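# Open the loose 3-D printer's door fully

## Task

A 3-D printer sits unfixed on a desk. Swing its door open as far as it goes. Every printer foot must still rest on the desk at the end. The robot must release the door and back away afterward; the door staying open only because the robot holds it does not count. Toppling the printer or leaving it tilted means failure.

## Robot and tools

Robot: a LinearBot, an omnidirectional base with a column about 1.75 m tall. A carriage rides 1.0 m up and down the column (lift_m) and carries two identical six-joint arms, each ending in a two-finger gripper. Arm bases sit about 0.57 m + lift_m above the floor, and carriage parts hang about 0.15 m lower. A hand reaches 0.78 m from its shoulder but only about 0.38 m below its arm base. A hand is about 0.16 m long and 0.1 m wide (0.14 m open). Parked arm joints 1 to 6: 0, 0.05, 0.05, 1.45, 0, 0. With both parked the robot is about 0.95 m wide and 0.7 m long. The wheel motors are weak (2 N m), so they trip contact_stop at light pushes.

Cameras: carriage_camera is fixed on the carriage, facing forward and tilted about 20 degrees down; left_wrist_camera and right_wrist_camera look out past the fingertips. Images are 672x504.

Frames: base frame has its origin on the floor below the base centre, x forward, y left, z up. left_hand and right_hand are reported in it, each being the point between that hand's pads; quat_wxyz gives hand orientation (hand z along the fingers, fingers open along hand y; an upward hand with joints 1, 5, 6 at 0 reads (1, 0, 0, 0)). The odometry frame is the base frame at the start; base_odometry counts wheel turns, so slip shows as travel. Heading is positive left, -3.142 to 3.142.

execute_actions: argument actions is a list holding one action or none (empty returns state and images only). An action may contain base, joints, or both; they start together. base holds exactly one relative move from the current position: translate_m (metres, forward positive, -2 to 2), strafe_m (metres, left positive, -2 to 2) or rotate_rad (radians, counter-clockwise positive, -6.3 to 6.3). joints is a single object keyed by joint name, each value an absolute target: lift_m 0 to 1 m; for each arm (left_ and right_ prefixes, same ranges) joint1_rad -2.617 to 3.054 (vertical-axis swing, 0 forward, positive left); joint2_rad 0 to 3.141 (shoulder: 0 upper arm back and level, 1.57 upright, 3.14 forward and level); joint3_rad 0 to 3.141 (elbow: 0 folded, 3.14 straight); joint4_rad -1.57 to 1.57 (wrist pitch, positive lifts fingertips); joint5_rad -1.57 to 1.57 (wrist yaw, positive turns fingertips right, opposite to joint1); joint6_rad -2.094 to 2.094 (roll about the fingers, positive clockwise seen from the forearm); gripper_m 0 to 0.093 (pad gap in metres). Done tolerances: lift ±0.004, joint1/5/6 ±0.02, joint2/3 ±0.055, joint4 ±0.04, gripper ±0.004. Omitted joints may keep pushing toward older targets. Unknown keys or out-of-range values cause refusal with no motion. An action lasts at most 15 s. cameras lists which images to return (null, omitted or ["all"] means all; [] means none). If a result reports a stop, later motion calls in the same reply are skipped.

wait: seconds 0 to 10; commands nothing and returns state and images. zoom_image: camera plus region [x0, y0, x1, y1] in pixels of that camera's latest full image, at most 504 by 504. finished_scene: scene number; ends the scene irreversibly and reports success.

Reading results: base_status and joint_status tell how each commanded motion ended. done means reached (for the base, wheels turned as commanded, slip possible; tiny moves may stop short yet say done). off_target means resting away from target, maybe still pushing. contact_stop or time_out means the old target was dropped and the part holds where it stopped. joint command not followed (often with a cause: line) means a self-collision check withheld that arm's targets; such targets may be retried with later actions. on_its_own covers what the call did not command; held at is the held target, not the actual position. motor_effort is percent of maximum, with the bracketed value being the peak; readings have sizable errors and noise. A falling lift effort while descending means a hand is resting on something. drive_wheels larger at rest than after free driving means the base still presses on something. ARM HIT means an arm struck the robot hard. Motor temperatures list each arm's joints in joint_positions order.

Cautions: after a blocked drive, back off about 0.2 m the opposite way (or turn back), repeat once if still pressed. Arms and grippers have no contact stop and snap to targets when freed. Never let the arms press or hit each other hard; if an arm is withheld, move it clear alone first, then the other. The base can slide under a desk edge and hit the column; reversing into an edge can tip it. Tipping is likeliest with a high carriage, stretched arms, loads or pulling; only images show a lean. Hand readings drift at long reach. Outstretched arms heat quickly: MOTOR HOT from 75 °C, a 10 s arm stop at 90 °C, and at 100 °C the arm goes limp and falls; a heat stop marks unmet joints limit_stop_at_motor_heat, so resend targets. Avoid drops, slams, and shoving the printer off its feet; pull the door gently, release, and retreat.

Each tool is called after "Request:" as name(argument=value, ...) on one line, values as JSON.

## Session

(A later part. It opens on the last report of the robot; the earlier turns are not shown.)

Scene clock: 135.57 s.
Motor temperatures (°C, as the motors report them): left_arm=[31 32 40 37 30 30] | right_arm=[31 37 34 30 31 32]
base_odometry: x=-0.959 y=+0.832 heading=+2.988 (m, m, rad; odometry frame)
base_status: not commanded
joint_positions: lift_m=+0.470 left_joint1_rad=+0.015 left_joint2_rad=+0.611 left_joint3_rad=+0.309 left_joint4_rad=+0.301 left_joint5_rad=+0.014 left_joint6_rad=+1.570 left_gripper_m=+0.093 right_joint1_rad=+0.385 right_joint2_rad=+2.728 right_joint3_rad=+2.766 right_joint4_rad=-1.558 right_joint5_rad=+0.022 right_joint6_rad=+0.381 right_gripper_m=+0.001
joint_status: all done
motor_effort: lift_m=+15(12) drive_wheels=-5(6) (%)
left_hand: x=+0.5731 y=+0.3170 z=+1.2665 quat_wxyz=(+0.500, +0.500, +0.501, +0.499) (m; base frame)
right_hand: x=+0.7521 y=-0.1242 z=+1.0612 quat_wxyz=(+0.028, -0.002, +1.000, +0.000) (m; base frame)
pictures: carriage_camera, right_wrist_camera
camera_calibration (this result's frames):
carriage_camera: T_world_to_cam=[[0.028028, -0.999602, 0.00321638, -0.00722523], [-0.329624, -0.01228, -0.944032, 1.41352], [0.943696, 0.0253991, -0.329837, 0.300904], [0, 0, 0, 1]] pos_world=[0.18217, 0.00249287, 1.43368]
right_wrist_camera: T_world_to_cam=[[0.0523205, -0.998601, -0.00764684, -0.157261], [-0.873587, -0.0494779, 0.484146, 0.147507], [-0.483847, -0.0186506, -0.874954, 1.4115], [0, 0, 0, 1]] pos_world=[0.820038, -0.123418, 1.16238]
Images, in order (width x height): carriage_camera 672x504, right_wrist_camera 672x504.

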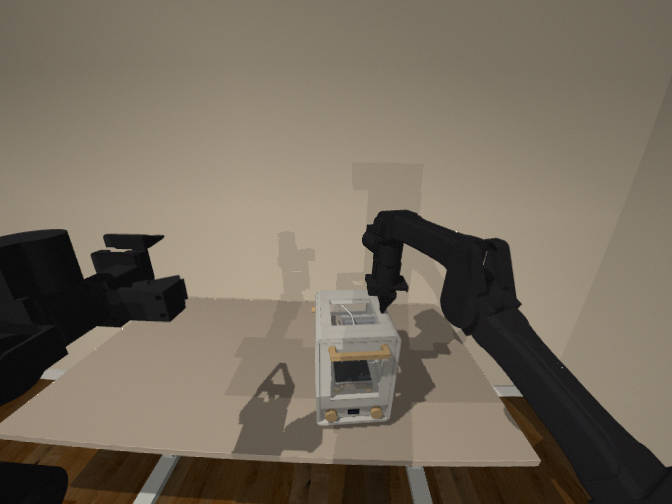

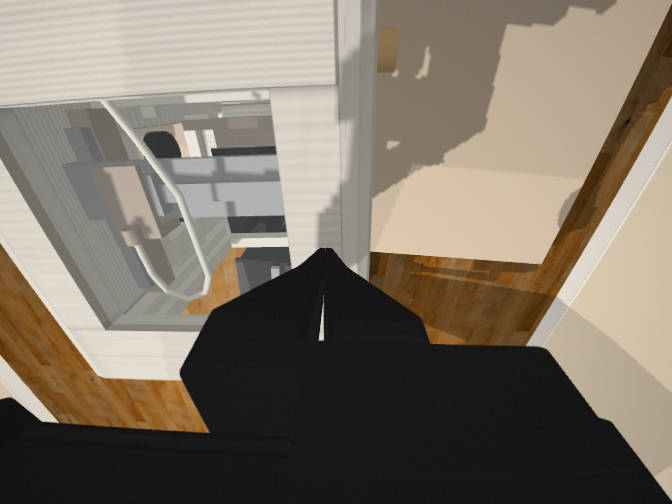

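Request:
execute_actions(actions=[{"joints":{"lift_m":0.45,"left_joint2_rad":2.01,"left_joint3_rad":0.33,"left_joint4_rad":1.38,"left_joint1_rad":-0.3,"right_gripper_m":0}}], cameras=[])

Request:
execute_actions(actions=[{"joints":{"left_joint1_rad":-0.785}}])

Scene clock: 149.00 s.
Motor temperatures (°C, as the motors report them): left_arm=[31 32 40 38 30 30] | right_arm=[31 39 34 31 31 32]
base_odometry: x=-0.959 y=+0.832 heading=+2.988 (m, m, rad; odometry frame)
base_status: not commanded
joint_positions: lift_m=+0.450 left_joint1_rad=-0.295 left_joint2_rad=+2.002 left_joint3_rad=+0.323 left_joint4_rad=+1.371 left_joint5_rad=+0.014 left_joint6_rad=+1.570 left_gripper_m=+0.093 right_joint1_rad=+0.385 right_joint2_rad=+2.698 right_joint3_rad=+2.782 right_joint4_rad=-1.576 right_joint5_rad=+0.022 right_joint6_rad=+0.381 right_gripper_m=+0.001
joint_status: all done
motor_effort: lift_m=+15(13) drive_wheels=-4(6) (%)
left_hand: x=+0.6515 y=+0.1970 z=+1.0264 quat_wxyz=(+0.478, +0.651, +0.478, +0.347) (m; base frame)
right_hand: x=+0.7521 y=-0.1243 z=+1.0598 quat_wxyz=(+0.041, -0.002, +0.999, +0.005) (m; base frame)
pictures: none
No camera images: the call's "cameras" was empty. Leave "cameras" out to get every camera's image.

Scene clock: 150.10 s.
Motor temperatures (°C, as the motors report them): left_arm=[31 32 40 38 30 30] | right_arm=[31 39 34 31 31 32]
base_odometry: x=-0.959 y=+0.832 heading=+2.988 (m, m, rad; odometry frame)
base_status: not commanded
joint_positions: lift_m=+0.450 left_joint1_rad=-0.783 left_joint2_rad=+2.002 left_joint3_rad=+0.323 left_joint4_rad=+1.373 left_joint5_rad=+0.014 left_joint6_rad=+1.570 left_gripper_m=+0.093 right_joint1_rad=+0.385 right_joint2_rad=+2.698 right_joint3_rad=+2.782 right_joint4_rad=-1.576 right_joint5_rad=+0.021 right_joint6_rad=+0.381 right_gripper_m=+0.001
joint_status: all done
motor_effort: lift_m=+15(15) drive_wheels=-4(4) (%)
left_hand: x=+0.5521 y=+0.0326 z=+1.0269 quat_wxyz=(+0.548, +0.746, +0.306, +0.221) (m; base frame)
right_hand: x=+0.7520 y=-0.1241 z=+1.0598 quat_wxyz=(+0.040, -0.002, +0.999, +0.005) (m; base frame)
pictures: carriage_camera, left_wrist_camera, right_wrist_camera
camera_calibration (this result's frames):
carriage_camera: T_world_to_cam=[[0.028028, -0.999602, 0.00321638, -0.00716122], [-0.329624, -0.01228, -0.944032, 1.39473], [0.943696, 0.0253991, -0.329837, 0.294339], [0, 0, 0, 1]] pos_world=[0.18217, 0.00249287, 1.41378]
left_wrist_camera: T_world_to_cam=[[-0.226151, 0.17604, -0.958053, 1.09794], [0.185906, 0.973256, 0.134949, -0.266384], [0.956187, -0.147589, -0.25283, -0.141484], [0, 0, 0, 1]] pos_world=[0.433108, 0.0450977, 1.05206]
right_wrist_camera: T_world_to_cam=[[0.0522987, -0.998483, -0.0172435, -0.146953], [-0.88534, -0.0543469, 0.461757, 0.180089], [-0.461994, -0.008883, -0.886839, 1.40762], [0, 0, 0, 1]] pos_world=[0.817438, -0.124439, 1.16264]
Images, in order (width x height): carriage_camera 672x504, left_wrist_camera 672x504, right_wrist_camera 672x504.

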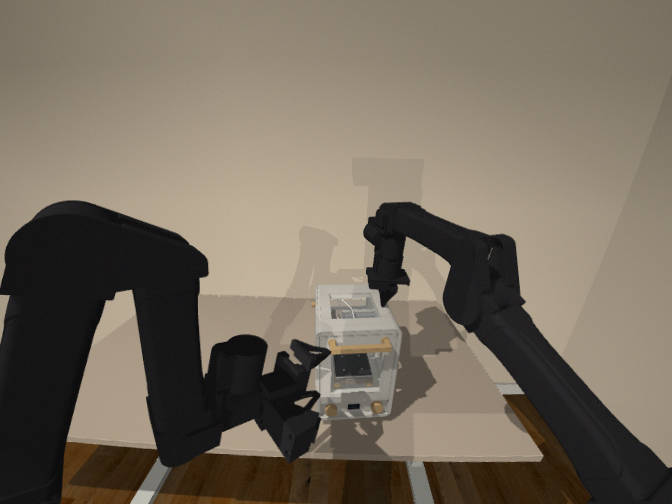

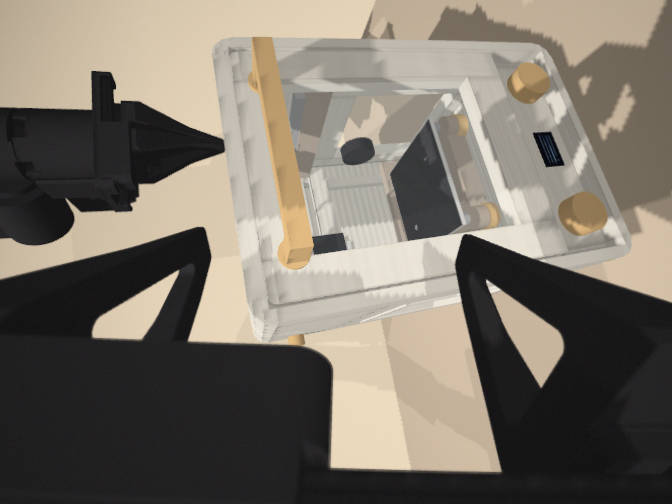

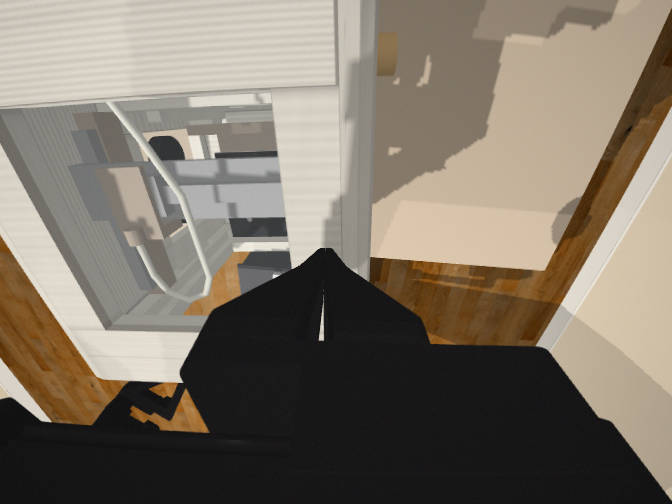

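Request:
execute_actions(actions=[{"joints":{"left_joint1_rad":-0.92}}], cameras=[])

Request:
execute_actions(actions=[{"joints":{"left_joint2_rad":2.12,"left_joint3_rad":0.69,"left_joint4_rad":1.13}}], cameras=["left_wrist_camera","carriage_camera"])

Scene clock: 155.87 s.
Motor temperatures (°C, as the motors report them): left_arm=[31 33 39 39 30 30] | right_arm=[31 39 34 31 31 32]
base_odometry: x=-0.959 y=+0.832 heading=+2.988 (m, m, rad; odometry frame)
base_status: not commanded
joint_positions: lift_m=+0.450 left_joint1_rad=-0.920 left_joint2_rad=+2.002 left_joint3_rad=+0.323 left_joint4_rad=+1.373 left_joint5_rad=+0.013 left_joint6_rad=+1.570 left_gripper_m=+0.093 right_joint1_rad=+0.385 right_joint2_rad=+2.698 right_joint3_rad=+2.782 right_joint4_rad=-1.576 right_joint5_rad=+0.021 right_joint6_rad=+0.381 right_gripper_m=+0.001
joint_status: all done
motor_effort: lift_m=+13(12) drive_wheels=-4(4) (%)
left_hand: x=+0.5108 y=-0.0031 z=+1.0269 quat_wxyz=(+0.562, +0.766, +0.254, +0.183) (m; base frame)
right_hand: x=+0.7520 y=-0.1241 z=+1.0598 quat_wxyz=(+0.040, -0.002, +0.999, +0.005) (m; base frame)
pictures: none
No camera images: the call's "cameras" was empty. Leave "cameras" out to get every camera's image.

Scene clock: 156.83 s.
Motor temperatures (°C, as the motors report them): left_arm=[31 33 39 39 30 30] | right_arm=[31 39 34 31 31 32]
base_odometry: x=-0.959 y=+0.832 heading=+2.988 (m, m, rad; odometry frame)
base_status: not commanded
joint_positions: lift_m=+0.450 left_joint1_rad=-0.920 left_joint2_rad=+2.117 left_joint3_rad=+0.685 left_joint4_rad=+1.142 left_joint5_rad=+0.013 left_joint6_rad=+1.570 left_gripper_m=+0.093 right_joint1_rad=+0.385 right_joint2_rad=+2.698 right_joint3_rad=+2.782 right_joint4_rad=-1.576 right_joint5_rad=+0.021 right_joint6_rad=+0.381 right_gripper_m=+0.001
joint_status: all done
motor_effort: lift_m=+15(16) drive_wheels=-4(4) (%)
left_hand: x=+0.5642 y=-0.0732 z=+1.0320 quat_wxyz=(+0.568, +0.761, +0.253, +0.186) (m; base frame)
right_hand: x=+0.7520 y=-0.1241 z=+1.0598 quat_wxyz=(+0.040, -0.002, +0.999, +0.005) (m; base frame)
pictures: carriage_camera, left_wrist_camera
camera_calibration (this result's frames):
carriage_camera: T_world_to_cam=[[0.028028, -0.999602, 0.00321638, -0.00716122], [-0.329624, -0.01228, -0.944032, 1.39473], [0.943696, 0.0253991, -0.329837, 0.294339], [0, 0, 0, 1]] pos_world=[0.18217, 0.00249287, 1.41378]
left_wrist_camera: T_world_to_cam=[[-0.190592, 0.193092, -0.962492, 1.11], [0.315774, 0.940413, 0.126133, -0.232894], [0.929495, -0.279889, -0.240209, -0.175079], [0, 0, 0, 1]] pos_world=[0.447835, -0.0443191, 1.05569]
Images, in order (width x height): carriage_camera 672x504, left_wrist_camera 672x504.

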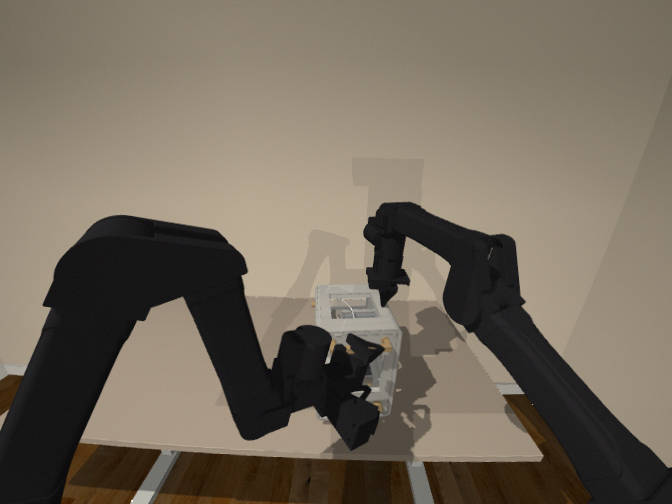

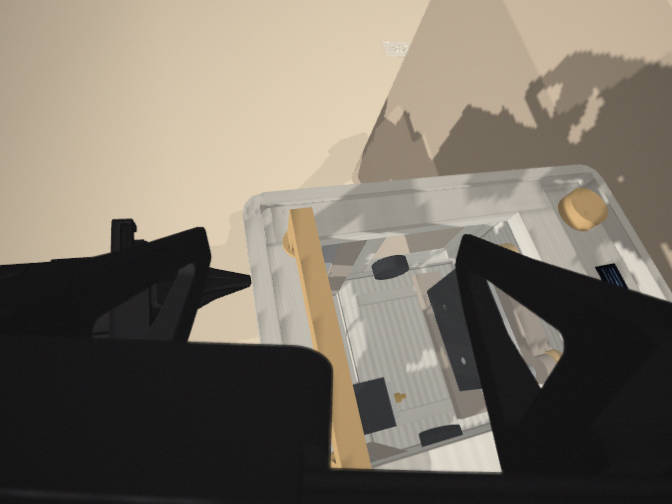

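Request:
execute_actions(actions=[{"joints":{"left_joint1_rad":-0.8}}], cameras=["left_wrist_camera","right_wrist_camera"])

Scene clock: 161.40 s.
Motor temperatures (°C, as the motors report them): left_arm=[31 34 38 39 30 30] | right_arm=[31 39 34 31 31 32]
base_odometry: x=-0.959 y=+0.832 heading=+2.988 (m, m, rad; odometry frame)
base_status: not commanded
joint_positions: lift_m=+0.450 left_joint1_rad=-0.792 left_joint2_rad=+2.117 left_joint3_rad=+0.685 left_joint4_rad=+1.142 left_joint5_rad=+0.012 left_joint6_rad=+1.570 left_gripper_m=+0.093 right_joint1_rad=+0.385 right_joint2_rad=+2.698 right_joint3_rad=+2.782 right_joint4_rad=-1.576 right_joint5_rad=+0.021 right_joint6_rad=+0.381 right_gripper_m=+0.001
joint_status: all done
motor_effort: lift_m=+13(13) drive_wheels=-4(4) (%)
left_hand: x=+0.6116 y=-0.0325 z=+1.0320 quat_wxyz=(+0.555, +0.743, +0.301, +0.222) (m; base frame)
right_hand: x=+0.7520 y=-0.1241 z=+1.0598 quat_wxyz=(+0.040, -0.002, +0.999, +0.005) (m; base frame)
pictures: left_wrist_camera, right_wrist_camera
camera_calibration (this result's frames):
left_wrist_camera: T_world_to_cam=[[-0.213656, 0.167129, -0.962507, 1.12445], [0.191513, 0.973305, 0.126492, -0.209496], [0.957953, -0.157307, -0.23996, -0.221423], [0, 0, 0, 1]] pos_world=[0.492479, -0.0188547, 1.05565]
right_wrist_camera: T_world_to_cam=[[0.0522713, -0.99849, -0.0168841, -0.147376], [-0.885407, -0.0541577, 0.46165, 0.180295], [-0.461867, -0.00918172, -0.886901, 1.40757], [0, 0, 0, 1]] pos_world=[0.817447, -0.124466, 1.16265]
Images, in order (width x height): left_wrist_camera 672x504, right_wrist_camera 672x504.

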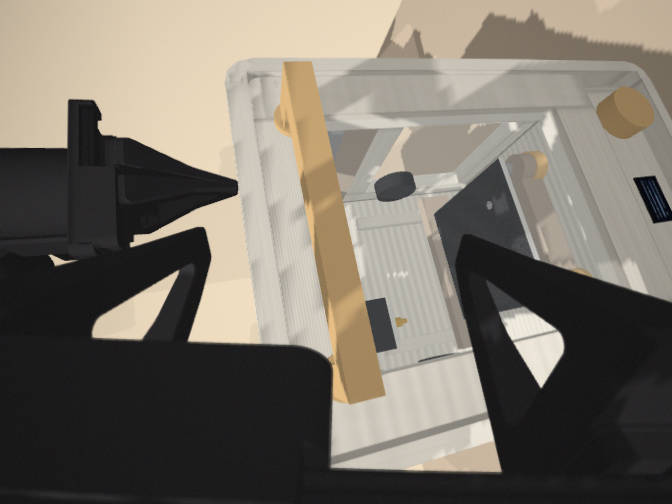

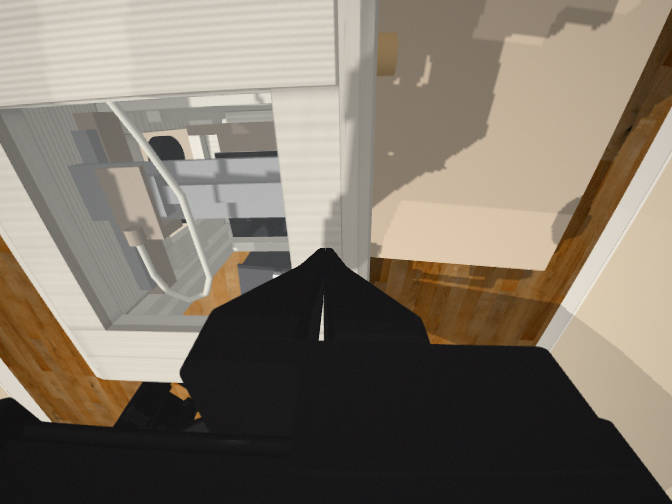

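Request:
execute_actions(actions=[{"joints":{"left_joint2_rad":2.16,"left_joint3_rad":0.81,"left_joint4_rad":1.05}}], cameras=[])

Request:
execute_actions(actions=[{"joints":{"left_gripper_m":0}}], cameras=["left_wrist_camera"])

Request:
execute_actions(actions=[{"joints":{"left_gripper_m":0,"left_joint1_rad":-0.97,"left_joint3_rad":0.76,"left_joint4_rad":1.15}}], cameras=["left_wrist_camera","carriage_camera"])

Scene clock: 166.83 s.
Motor temperatures (°C, as the motors report them): left_arm=[31 35 38 39 30 30] | right_arm=[31 39 34 31 31 32]
base_odometry: x=-0.959 y=+0.832 heading=+2.988 (m, m, rad; odometry frame)
base_status: not commanded
joint_positions: lift_m=+0.450 left_joint1_rad=-0.792 left_joint2_rad=+2.153 left_joint3_rad=+0.804 left_joint4_rad=+1.059 left_joint5_rad=+0.012 left_joint6_rad=+1.570 left_gripper_m=+0.093 right_joint1_rad=+0.385 right_joint2_rad=+2.698 right_joint3_rad=+2.782 right_joint4_rad=-1.576 right_joint5_rad=+0.021 right_joint6_rad=+0.381 right_gripper_m=+0.001
joint_status: all done
motor_effort: lift_m=+11(14) drive_wheels=+6(6) (%)
left_hand: x=+0.6306 y=-0.0517 z=+1.0356 quat_wxyz=(+0.555, +0.743, +0.301, +0.222) (m; base frame)
right_hand: x=+0.7520 y=-0.1241 z=+1.0598 quat_wxyz=(+0.040, -0.002, +0.999, +0.005) (m; base frame)
pictures: none
No camera images: the call's "cameras" was empty. Leave "cameras" out to get every camera's image.

Scene clock: 167.60 s.
Motor temperatures (°C, as the motors report them): left_arm=[31 35 38 39 30 31] | right_arm=[31 39 34 31 31 32]
base_odometry: x=-0.959 y=+0.832 heading=+2.988 (m, m, rad; odometry frame)
base_status: not commanded
joint_positions: lift_m=+0.450 left_joint1_rad=-0.793 left_joint2_rad=+2.167 left_joint3_rad=+0.802 left_joint4_rad=+1.061 left_joint5_rad=+0.000 left_joint6_rad=+1.455 left_gripper_m=+0.019 right_joint1_rad=+0.385 right_joint2_rad=+2.697 right_joint3_rad=+2.782 right_joint4_rad=-1.572 right_joint5_rad=+0.025 right_joint6_rad=+0.382 right_gripper_m=+0.001
joint_status: left_gripper_m off_target (ended at +0.019, target +0.000)
motor_effort: lift_m=+12(12) drive_wheels=+7(8) (%)
left_hand: x=+0.6307 y=-0.0497 z=+1.0284 quat_wxyz=(+0.560, +0.727, +0.348, +0.192) (m; base frame)
right_hand: x=+0.7533 y=-0.1245 z=+1.0602 quat_wxyz=(+0.043, -0.001, +0.999, +0.004) (m; base frame)
pictures: left_wrist_camera
camera_calibration (this result's frames):
left_wrist_camera: T_world_to_cam=[[-0.301467, 0.0942141, -0.94881, 1.16558], [0.155716, 0.986611, 0.0484916, -0.0925144], [0.940675, -0.133127, -0.312102, -0.156984], [0, 0, 0, 1]] pos_world=[0.513461, -0.0394371, 1.06141]
Images, in order (width x height): left_wrist_camera 672x504.

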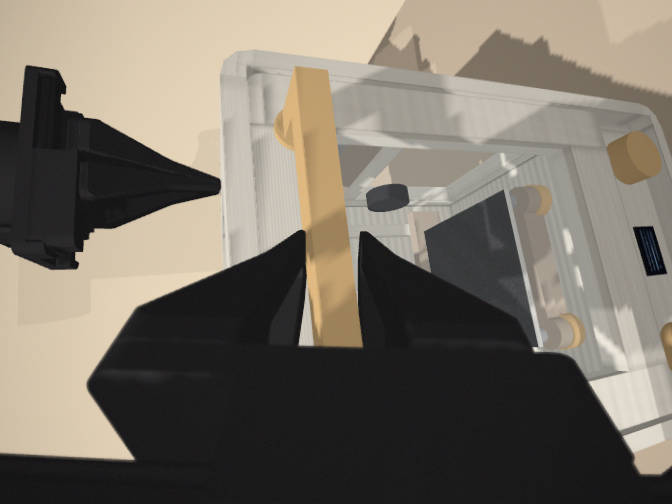

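Scene clock: 168.40 s.
Motor temperatures (°C, as the motors report them): left_arm=[31 35 38 39 31 31] | right_arm=[31 39 34 31 31 32]
base_odometry: x=-0.959 y=+0.832 heading=+2.988 (m, m, rad; odometry frame)
base_status: not commanded
joint_positions: lift_m=+0.450 left_joint1_rad=-0.891 left_joint2_rad=+2.182 left_joint3_rad=+0.776 left_joint4_rad=+1.125 left_joint5_rad=-0.172 left_joint6_rad=+1.419 left_gripper_m=+0.018 right_joint1_rad=+0.385 right_joint2_rad=+2.696 right_joint3_rad=+2.782 right_joint4_rad=-1.581 right_joint5_rad=+0.001 right_joint6_rad=+0.382 right_gripper_m=+0.001
joint_status: left_joint1_rad off_target (ended at -0.891, target -0.970); left_gripper_m off_target (ended at +0.018, target +0.000); the others done
motor_effort: lift_m=+12(14) drive_wheels=-4(8) (%)
left_hand: x=+0.6120 y=-0.0590 z=+1.0284 quat_wxyz=(+0.561, +0.707, +0.369, +0.223) (m; base frame)
right_hand: x=+0.7498 y=-0.1214 z=+1.0604 quat_wxyz=(+0.035, -0.001, +0.999, +0.014) (m; base frame)
pictures: carriage_camera, left_wrist_camera
camera_calibration (this result's frames):
carriage_camera: T_world_to_cam=[[0.028028, -0.999602, 0.00321638, -0.00716107], [-0.329624, -0.01228, -0.944032, 1.39468], [0.943696, 0.0253991, -0.329837, 0.294323], [0, 0, 0, 1]] pos_world=[0.18217, 0.00249287, 1.41373]
left_wrist_camera: T_world_to_cam=[[-0.27938, 0.0624348, -0.958149, 1.15502], [0.0780647, 0.996057, 0.0421427, -0.0257411], [0.957002, -0.0630238, -0.283152, -0.17632], [0, 0, 0, 1]] pos_world=[0.493438, -0.0575864, 1.05784]
Images, in order (width x height): carriage_camera 672x504, left_wrist_camera 672x504.

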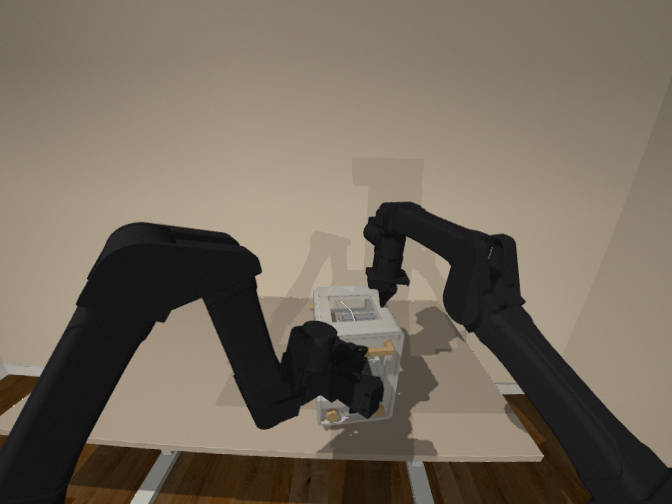

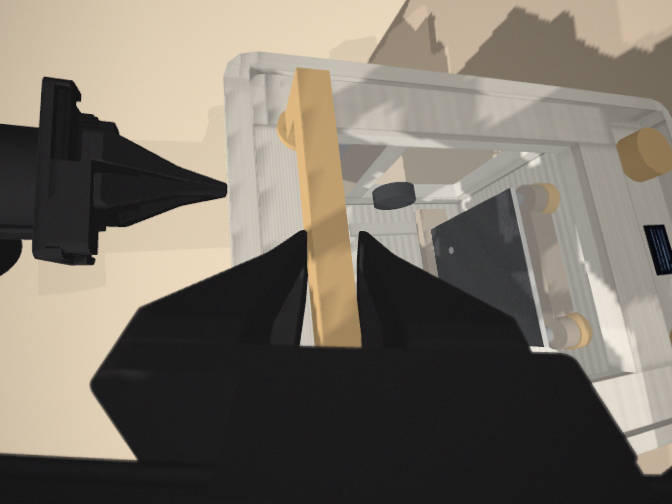

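Request:
execute_actions(actions=[{"joints":{"right_joint2_rad":2.9,"left_gripper_m":0,"left_joint1_rad":-0.95,"left_joint2_rad":2.1,"left_joint3_rad":0.62,"left_joint4_rad":1.2,"left_joint5_rad":-0.2}}])

Scene clock: 173.47 s.
Motor temperatures (°C, as the motors report them): left_arm=[31 37 38 40 31 31] | right_arm=[31 39 33 31 31 32]
base_odometry: x=-0.959 y=+0.832 heading=+2.988 (m, m, rad; odometry frame)
base_status: not commanded
joint_positions: lift_m=+0.450 left_joint1_rad=-0.909 left_joint2_rad=+2.131 left_joint3_rad=+0.657 left_joint4_rad=+1.186 left_joint5_rad=-0.251 left_joint6_rad=+1.466 left_gripper_m=+0.016 right_joint1_rad=+0.393 right_joint2_rad=+2.727 right_joint3_rad=+2.823 right_joint4_rad=-1.581 right_joint5_rad=-0.043 right_joint6_rad=+0.384 right_gripper_m=+0.001
joint_status: left_joint1_rad off_target (ended at -0.909, target -0.950); left_joint5_rad off_target (ended at -0.251, target -0.200); left_gripper_m off_target (ended at +0.016, target +0.000); right_joint2_rad off_target (ended at +2.726, target +2.900); the others done
motor_effort: lift_m=+15(13) drive_wheels=-6(6) (%)
left_hand: x=+0.5968 y=-0.0330 z=+1.0283 quat_wxyz=(+0.543, +0.709, +0.367, +0.260) (m; base frame)
right_hand: x=+0.7500 y=-0.1088 z=+1.0561 quat_wxyz=(+0.032, -0.006, +0.999, +0.036) (m; base frame)
pictures: carriage_camera, left_wrist_camera, right_wrist_camera
camera_calibration (this result's frames):
carriage_camera: T_world_to_cam=[[0.028028, -0.999602, 0.00321638, -0.00716106], [-0.329624, -0.01228, -0.944032, 1.39468], [0.943696, 0.0253991, -0.329837, 0.294323], [0, 0, 0, 1]] pos_world=[0.18217, 0.00249287, 1.41373]
left_wrist_camera: T_world_to_cam=[[-0.244239, 0.103788, -0.964145, 1.13562], [0.0303202, 0.994587, 0.0993845, -0.0808948], [0.969241, -0.00495952, -0.246064, -0.203638], [0, 0, 0, 1]] pos_world=[0.477191, -0.0384175, 1.05284]
right_wrist_camera: T_world_to_cam=[[0.0616459, -0.994897, -0.079868, -0.0721167], [-0.876585, -0.0922323, 0.472327, 0.159055], [-0.477283, 0.040894, -0.877797, 1.41088], [0, 0, 0, 1]] pos_world=[0.817258, -0.114775, 1.15758]
Images, in order (width x height): carriage_camera 672x504, left_wrist_camera 672x504, right_wrist_camera 672x504.

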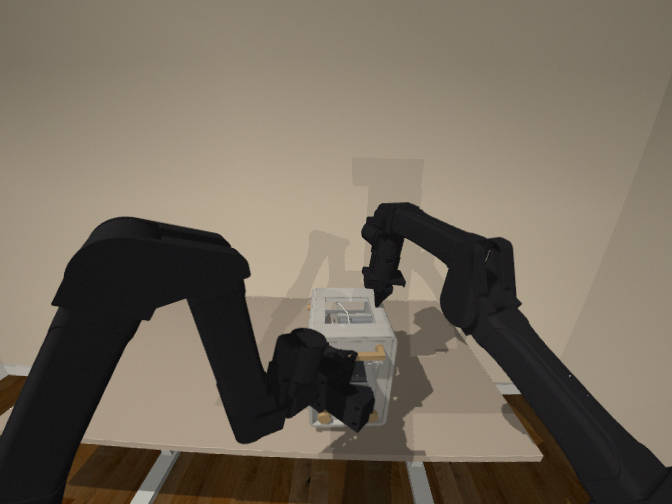

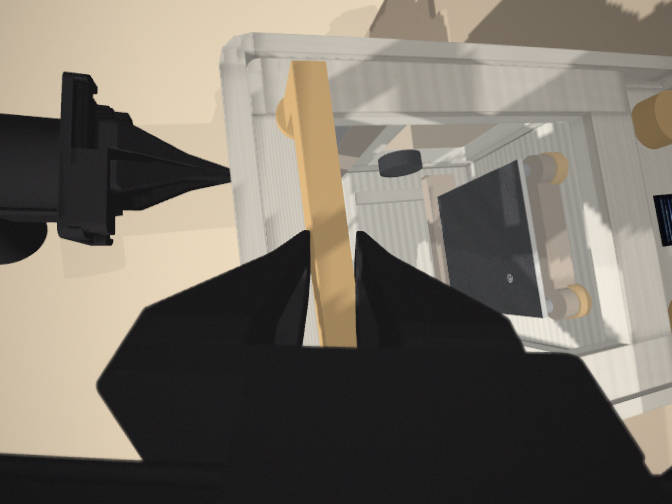

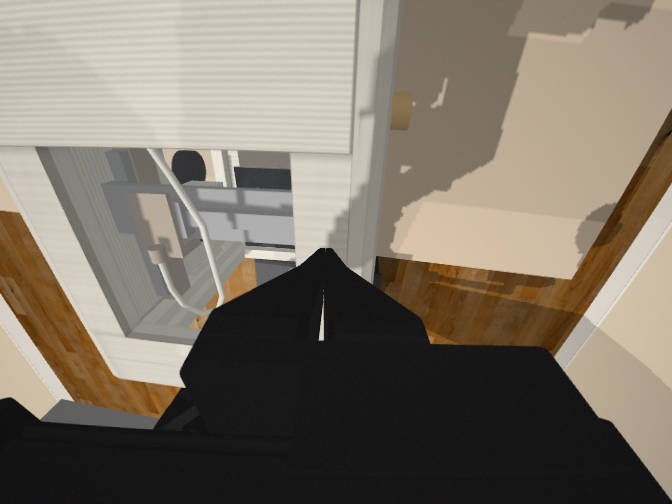

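Request:
execute_actions(actions=[{"joints":{"right_joint2_rad":2.4,"right_joint3_rad":2.76}}], cameras=[])

Request:
execute_actions(actions=[{"joints":{"lift_m":0.49,"left_gripper_m":0,"left_joint1_rad":-0.91,"left_joint5_rad":-0.25,"left_joint2_rad":2.13,"left_joint3_rad":0.66}}])

Scene clock: 180.53 s.
Motor temperatures (°C, as the motors report them): left_arm=[31 39 37 41 31 31] | right_arm=[31 38 33 31 31 32]
base_odometry: x=-0.959 y=+0.832 heading=+2.988 (m, m, rad; odometry frame)
base_status: not commanded
joint_positions: lift_m=+0.450 left_joint1_rad=-0.912 left_joint2_rad=+2.127 left_joint3_rad=+0.645 left_joint4_rad=+1.199 left_joint5_rad=-0.253 left_joint6_rad=+1.476 left_gripper_m=+0.016 right_joint1_rad=+0.393 right_joint2_rad=+2.401 right_joint3_rad=+2.760 right_joint4_rad=-1.563 right_joint5_rad=+0.000 right_joint6_rad=+0.384 right_gripper_m=+0.001
joint_status: all done
motor_effort: lift_m=+14(19) drive_wheels=-7(7) (%)
left_hand: x=+0.5945 y=-0.0316 z=+1.0292 quat_wxyz=(+0.544, +0.710, +0.362, +0.263) (m; base frame)
right_hand: x=+0.7441 y=-0.1192 z=+1.2019 quat_wxyz=(+0.169, -0.005, +0.983, +0.069) (m; base frame)
pictures: none
No camera images: the call's "cameras" was empty. Leave "cameras" out to get every camera's image.

Scene clock: 181.23 s.
Motor temperatures (°C, as the motors report them): left_arm=[31 39 37 41 31 31] | right_arm=[31 38 33 31 31 32]
base_odometry: x=-0.959 y=+0.832 heading=+2.988 (m, m, rad; odometry frame)
base_status: not commanded
joint_positions: lift_m=+0.490 left_joint1_rad=-0.904 left_joint2_rad=+2.161 left_joint3_rad=+0.646 left_joint4_rad=+1.100 left_joint5_rad=-0.255 left_joint6_rad=+1.469 left_gripper_m=+0.017 right_joint1_rad=+0.393 right_joint2_rad=+2.404 right_joint3_rad=+2.760 right_joint4_rad=-1.561 right_joint5_rad=+0.002 right_joint6_rad=+0.384 right_gripper_m=+0.001
joint_status: left_gripper_m off_target (ended at +0.017, target +0.000); the others done
motor_effort: lift_m=+20(22) drive_wheels=-7(7) (%)
left_hand: x=+0.5904 y=-0.0200 z=+1.0314 quat_wxyz=(+0.490, +0.744, +0.376, +0.253) (m; base frame)
right_hand: x=+0.7449 y=-0.1193 z=+1.2399 quat_wxyz=(+0.169, -0.004, +0.983, +0.068) (m; base frame)
pictures: carriage_camera, left_wrist_camera, right_wrist_camera
camera_calibration (this result's frames):
carriage_camera: T_world_to_cam=[[0.028028, -0.999602, 0.00321638, -0.00728701], [-0.329624, -0.01228, -0.944032, 1.43165], [0.943696, 0.0253991, -0.329837, 0.307239], [0, 0, 0, 1]] pos_world=[0.18217, 0.00249287, 1.45289]
left_wrist_camera: T_world_to_cam=[[-0.316692, 0.199684, -0.927272, 1.14233], [0.0342775, 0.97936, 0.199194, -0.199497], [0.947909, 0.0312987, -0.317, -0.110127], [0, 0, 0, 1]] pos_world=[0.472994, -0.0292783, 1.06408]
right_wrist_camera: T_world_to_cam=[[0.0801208, -0.988724, -0.126512, -0.022768], [-0.972046, -0.105602, 0.209703, 0.461854], [-0.220698, 0.106174, -0.969546, 1.50065], [0, 0, 0, 1]] pos_world=[0.781959, -0.133068, 1.35522]
Images, in order (width x height): carriage_camera 672x504, left_wrist_camera 672x504, right_wrist_camera 672x504.

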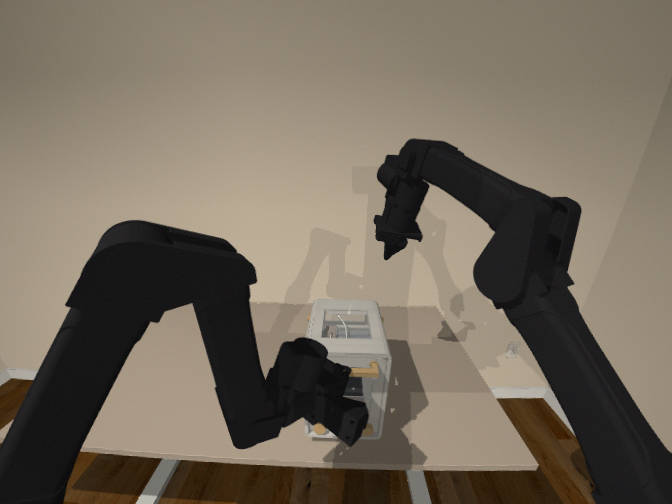

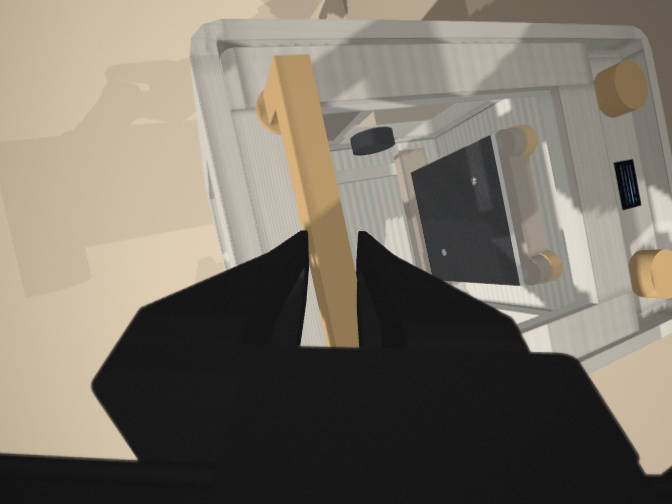

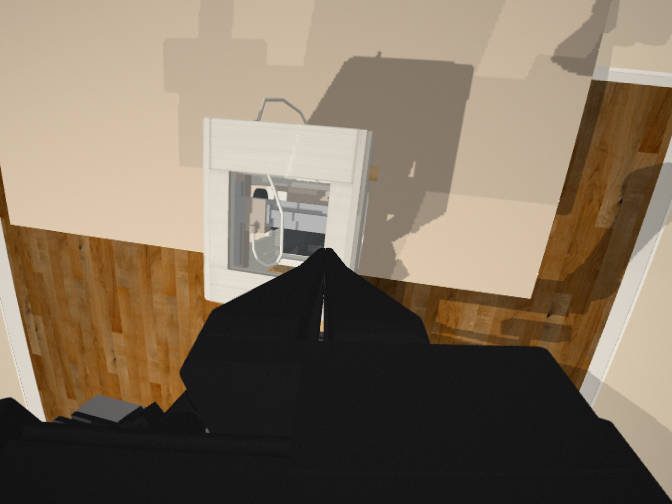

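Request:
execute_actions(actions=[{"joints":{"lift_m":0.45,"right_joint1_rad":0.52,"right_joint6_rad":0.52,"right_joint2_rad":2.6,"right_joint3_rad":2.72,"right_joint4_rad":-1.57}}], cameras=["right_wrist_camera","carriage_camera"])

Scene clock: 191.93 s.
Motor temperatures (°C, as the motors report them): left_arm=[31 42 37 44 31 31] | right_arm=[31 41 33 32 31 32]
base_odometry: x=-0.959 y=+0.832 heading=+2.988 (m, m, rad; odometry frame)
base_status: not commanded
joint_positions: lift_m=+0.450 left_joint1_rad=-0.910 left_joint2_rad=+2.136 left_joint3_rad=+0.643 left_joint4_rad=+1.220 left_joint5_rad=-0.262 left_joint6_rad=+1.490 left_gripper_m=+0.015 right_joint1_rad=+0.529 right_joint2_rad=+2.611 right_joint3_rad=+2.705 right_joint4_rad=-1.564 right_joint5_rad=+0.003 right_joint6_rad=+0.511 right_gripper_m=+0.001
joint_status: all done
motor_effort: lift_m=+12(19) drive_wheels=+12(14) (%)
left_hand: x=+0.5960 y=-0.0299 z=+1.0295 quat_wxyz=(+0.544, +0.708, +0.360, +0.271) (m; base frame)
right_hand: x=+0.7130 y=-0.0578 z=+1.0825 quat_wxyz=(+0.044, -0.009, +0.999, +0.024) (m; base frame)
pictures: carriage_camera, right_wrist_camera
camera_calibration (this result's frames):
carriage_camera: T_world_to_cam=[[0.028028, -0.999602, 0.00321638, -0.00716028], [-0.329624, -0.01228, -0.944032, 1.39445], [0.943696, 0.0253991, -0.329837, 0.294243], [0, 0, 0, 1]] pos_world=[0.18217, 0.00249287, 1.41348]
right_wrist_camera: T_world_to_cam=[[0.0676358, -0.996272, -0.0535518, -0.0498327], [-0.888031, -0.08458, 0.451936, 0.149451], [-0.454781, 0.0169886, -0.890441, 1.41058], [0, 0, 0, 1]] pos_world=[0.777594, -0.0609703, 1.18583]
Images, in order (width x height): carriage_camera 672x504, right_wrist_camera 672x504.

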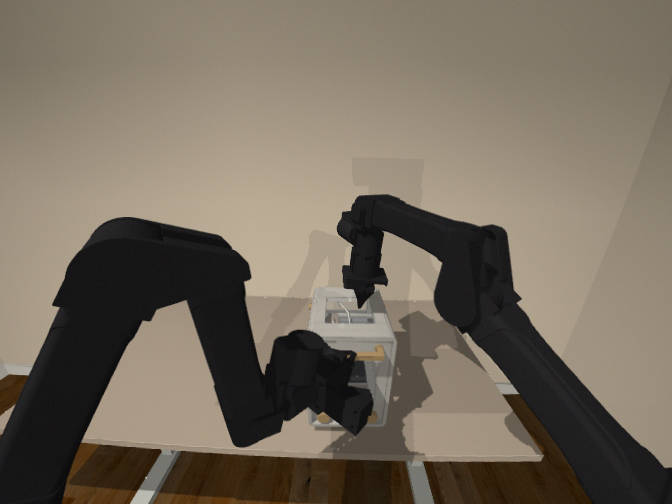

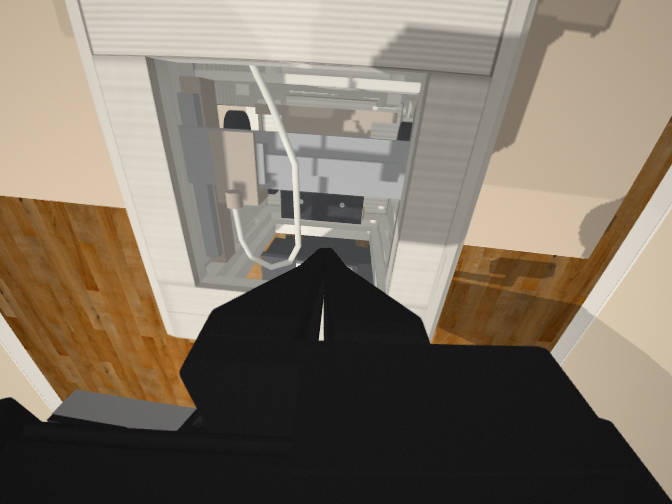

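Request:
execute_actions(actions=[{"joints":{"right_joint2_rad":2.9,"right_joint3_rad":2.95,"right_joint4_rad":-1.57}}], cameras=["right_wrist_camera","carriage_camera"])

Scene clock: 195.17 s.
Motor temperatures (°C, as the motors report them): left_arm=[31 42 37 43 31 31] | right_arm=[31 42 34 32 31 32]
base_odometry: x=-0.959 y=+0.832 heading=+2.988 (m, m, rad; odometry frame)
base_status: not commanded
joint_positions: lift_m=+0.450 left_joint1_rad=-0.910 left_joint2_rad=+2.136 left_joint3_rad=+0.643 left_joint4_rad=+1.218 left_joint5_rad=-0.264 left_joint6_rad=+1.491 left_gripper_m=+0.015 right_joint1_rad=+0.528 right_joint2_rad=+2.811 right_joint3_rad=+2.977 right_joint4_rad=-1.569 right_joint5_rad=+0.001 right_joint6_rad=+0.512 right_gripper_m=+0.001
joint_status: right_joint2_rad off_target (ended at +2.811, target +2.900); the others done
motor_effort: lift_m=+16(19) drive_wheels=+9(12) (%)
left_hand: x=+0.5961 y=-0.0296 z=+1.0290 quat_wxyz=(+0.543, +0.708, +0.360, +0.272) (m; base frame)
right_hand: x=+0.7405 y=-0.0421 z=+1.0536 quat_wxyz=(+0.073, -0.008, +0.996, +0.041) (m; base frame)
pictures: carriage_camera, right_wrist_camera
camera_calibration (this result's frames):
carriage_camera: T_world_to_cam=[[0.028028, -0.999602, 0.00321638, -0.00716028], [-0.329624, -0.01228, -0.944032, 1.39445], [0.943696, 0.0253991, -0.329837, 0.294243], [0, 0, 0, 1]] pos_world=[0.18217, 0.00249287, 1.41348]
right_wrist_camera: T_world_to_cam=[[0.0698456, -0.993985, -0.084351, -0.0067395], [-0.912211, -0.0978626, 0.397862, 0.262591], [-0.403724, 0.049157, -0.913559, 1.38497], [0, 0, 0, 1]] pos_world=[0.799154, -0.0490821, 1.16021]
Images, in order (width x height): carriage_camera 672x504, right_wrist_camera 672x504.

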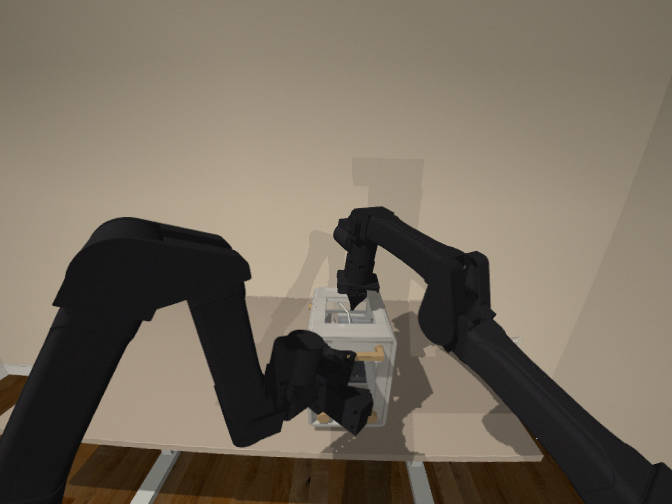

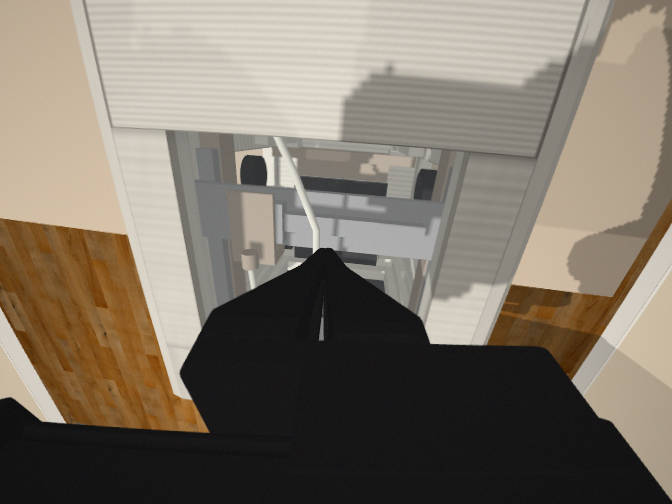

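Request:
execute_actions(actions=[{"joints":{"right_joint2_rad":2.95,"left_gripper_m":0,"left_joint1_rad":-1.2,"left_joint2_rad":2.08,"left_joint3_rad":0.55,"left_joint4_rad":1.23,"left_joint5_rad":-0.4}}])

Scene clock: 200.73 s.
Motor temperatures (°C, as the motors report them): left_arm=[31 42 37 43 31 31] | right_arm=[31 41 34 32 31 32]
base_odometry: x=-0.959 y=+0.832 heading=+2.988 (m, m, rad; odometry frame)
base_status: not commanded
joint_positions: lift_m=+0.450 left_joint1_rad=-1.209 left_joint2_rad=+2.087 left_joint3_rad=+0.567 left_joint4_rad=+1.233 left_joint5_rad=-0.402 left_joint6_rad=+1.563 left_gripper_m=+0.001 right_joint1_rad=+0.528 right_joint2_rad=+2.823 right_joint3_rad=+2.993 right_joint4_rad=-1.578 right_joint5_rad=-0.023 right_joint6_rad=+0.513 right_gripper_m=+0.001
joint_status: right_joint2_rad off_target (ended at +2.823, target +2.950); the others done
motor_effort: lift_m=+17(16) drive_wheels=-4(9) (%)
left_hand: x=+0.4924 y=-0.0777 z=+1.0333 quat_wxyz=(+0.549, +0.749, +0.262, +0.261) (m; base frame)
right_hand: x=+0.7380 y=-0.0387 z=+1.0519 quat_wxyz=(+0.065, -0.008, +0.997, +0.051) (m; base frame)
pictures: carriage_camera, left_wrist_camera, right_wrist_camera
camera_calibration (this result's frames):
carriage_camera: T_world_to_cam=[[0.028028, -0.999602, 0.00321638, -0.00716028], [-0.329624, -0.01228, -0.944032, 1.39445], [0.943696, 0.0253991, -0.329837, 0.294243], [0, 0, 0, 1]] pos_world=[0.18217, 0.00249287, 1.41348]
left_wrist_camera: T_world_to_cam=[[-0.118019, 0.223264, -0.967587, 1.07034], [0.19238, 0.961077, 0.198297, -0.218366], [0.974198, -0.162742, -0.156376, -0.208836], [0, 0, 0, 1]] pos_world=[0.371776, -0.0630876, 1.04629]
right_wrist_camera: T_world_to_cam=[[0.0716583, -0.991943, -0.104473, 0.016593], [-0.905753, -0.108578, 0.409662, 0.243765], [-0.417705, 0.065271, -0.906235, 1.38547], [0, 0, 0, 1]] pos_world=[0.79832, -0.0475042, 1.15743]
Images, in order (width x height): carriage_camera 672x504, left_wrist_camera 672x504, right_wrist_camera 672x504.

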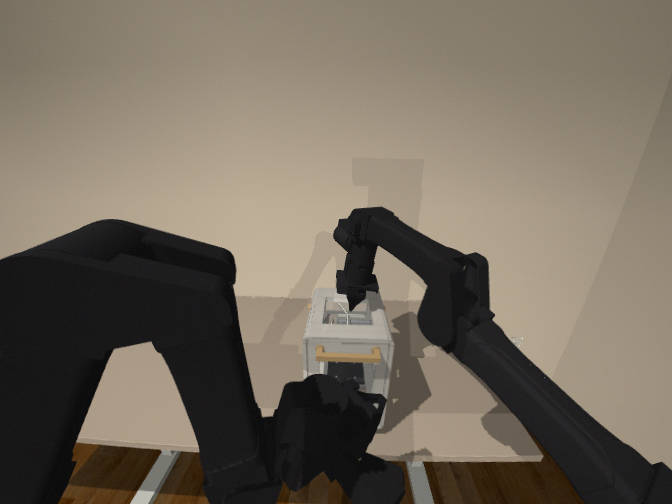

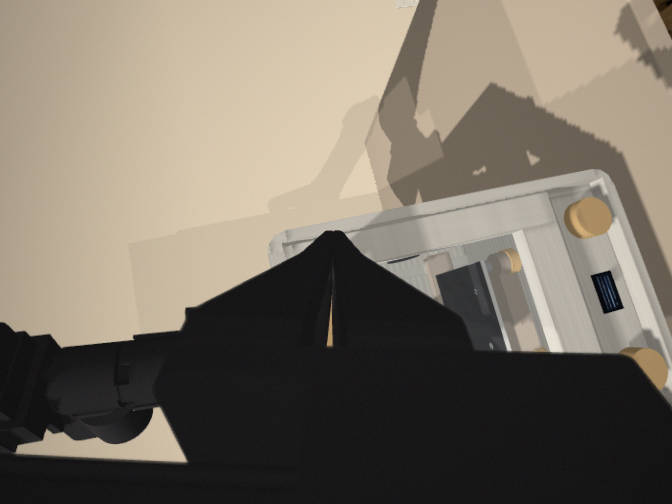

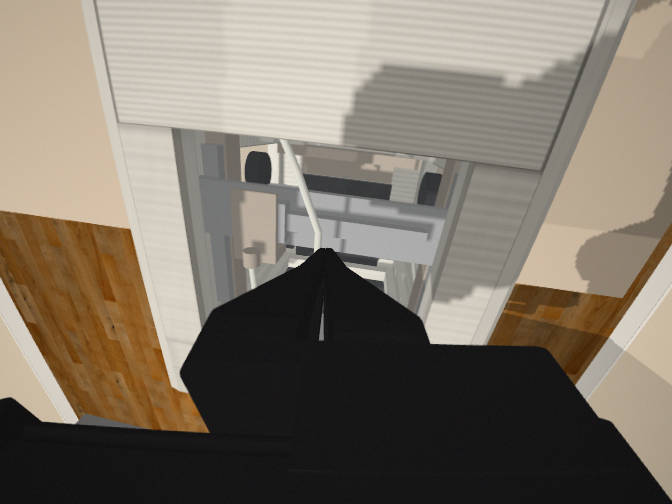

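Request:
zoom_image(camera="carriage_camera", region=[280,280,420,400])

Region (280, 280, 420, 400) of carriage_camera's 672x504 image, scaled by 3.600, with more detail than that image has; it fills the top 432 rows of this view, and the rest is white.

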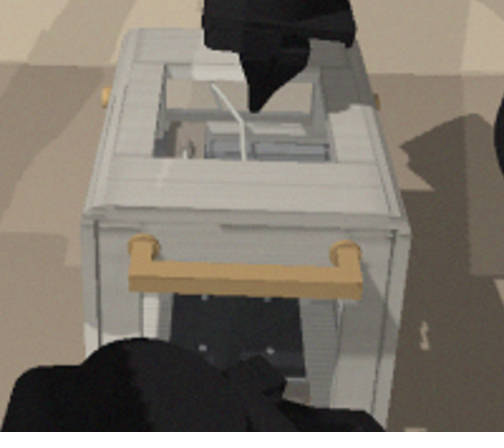

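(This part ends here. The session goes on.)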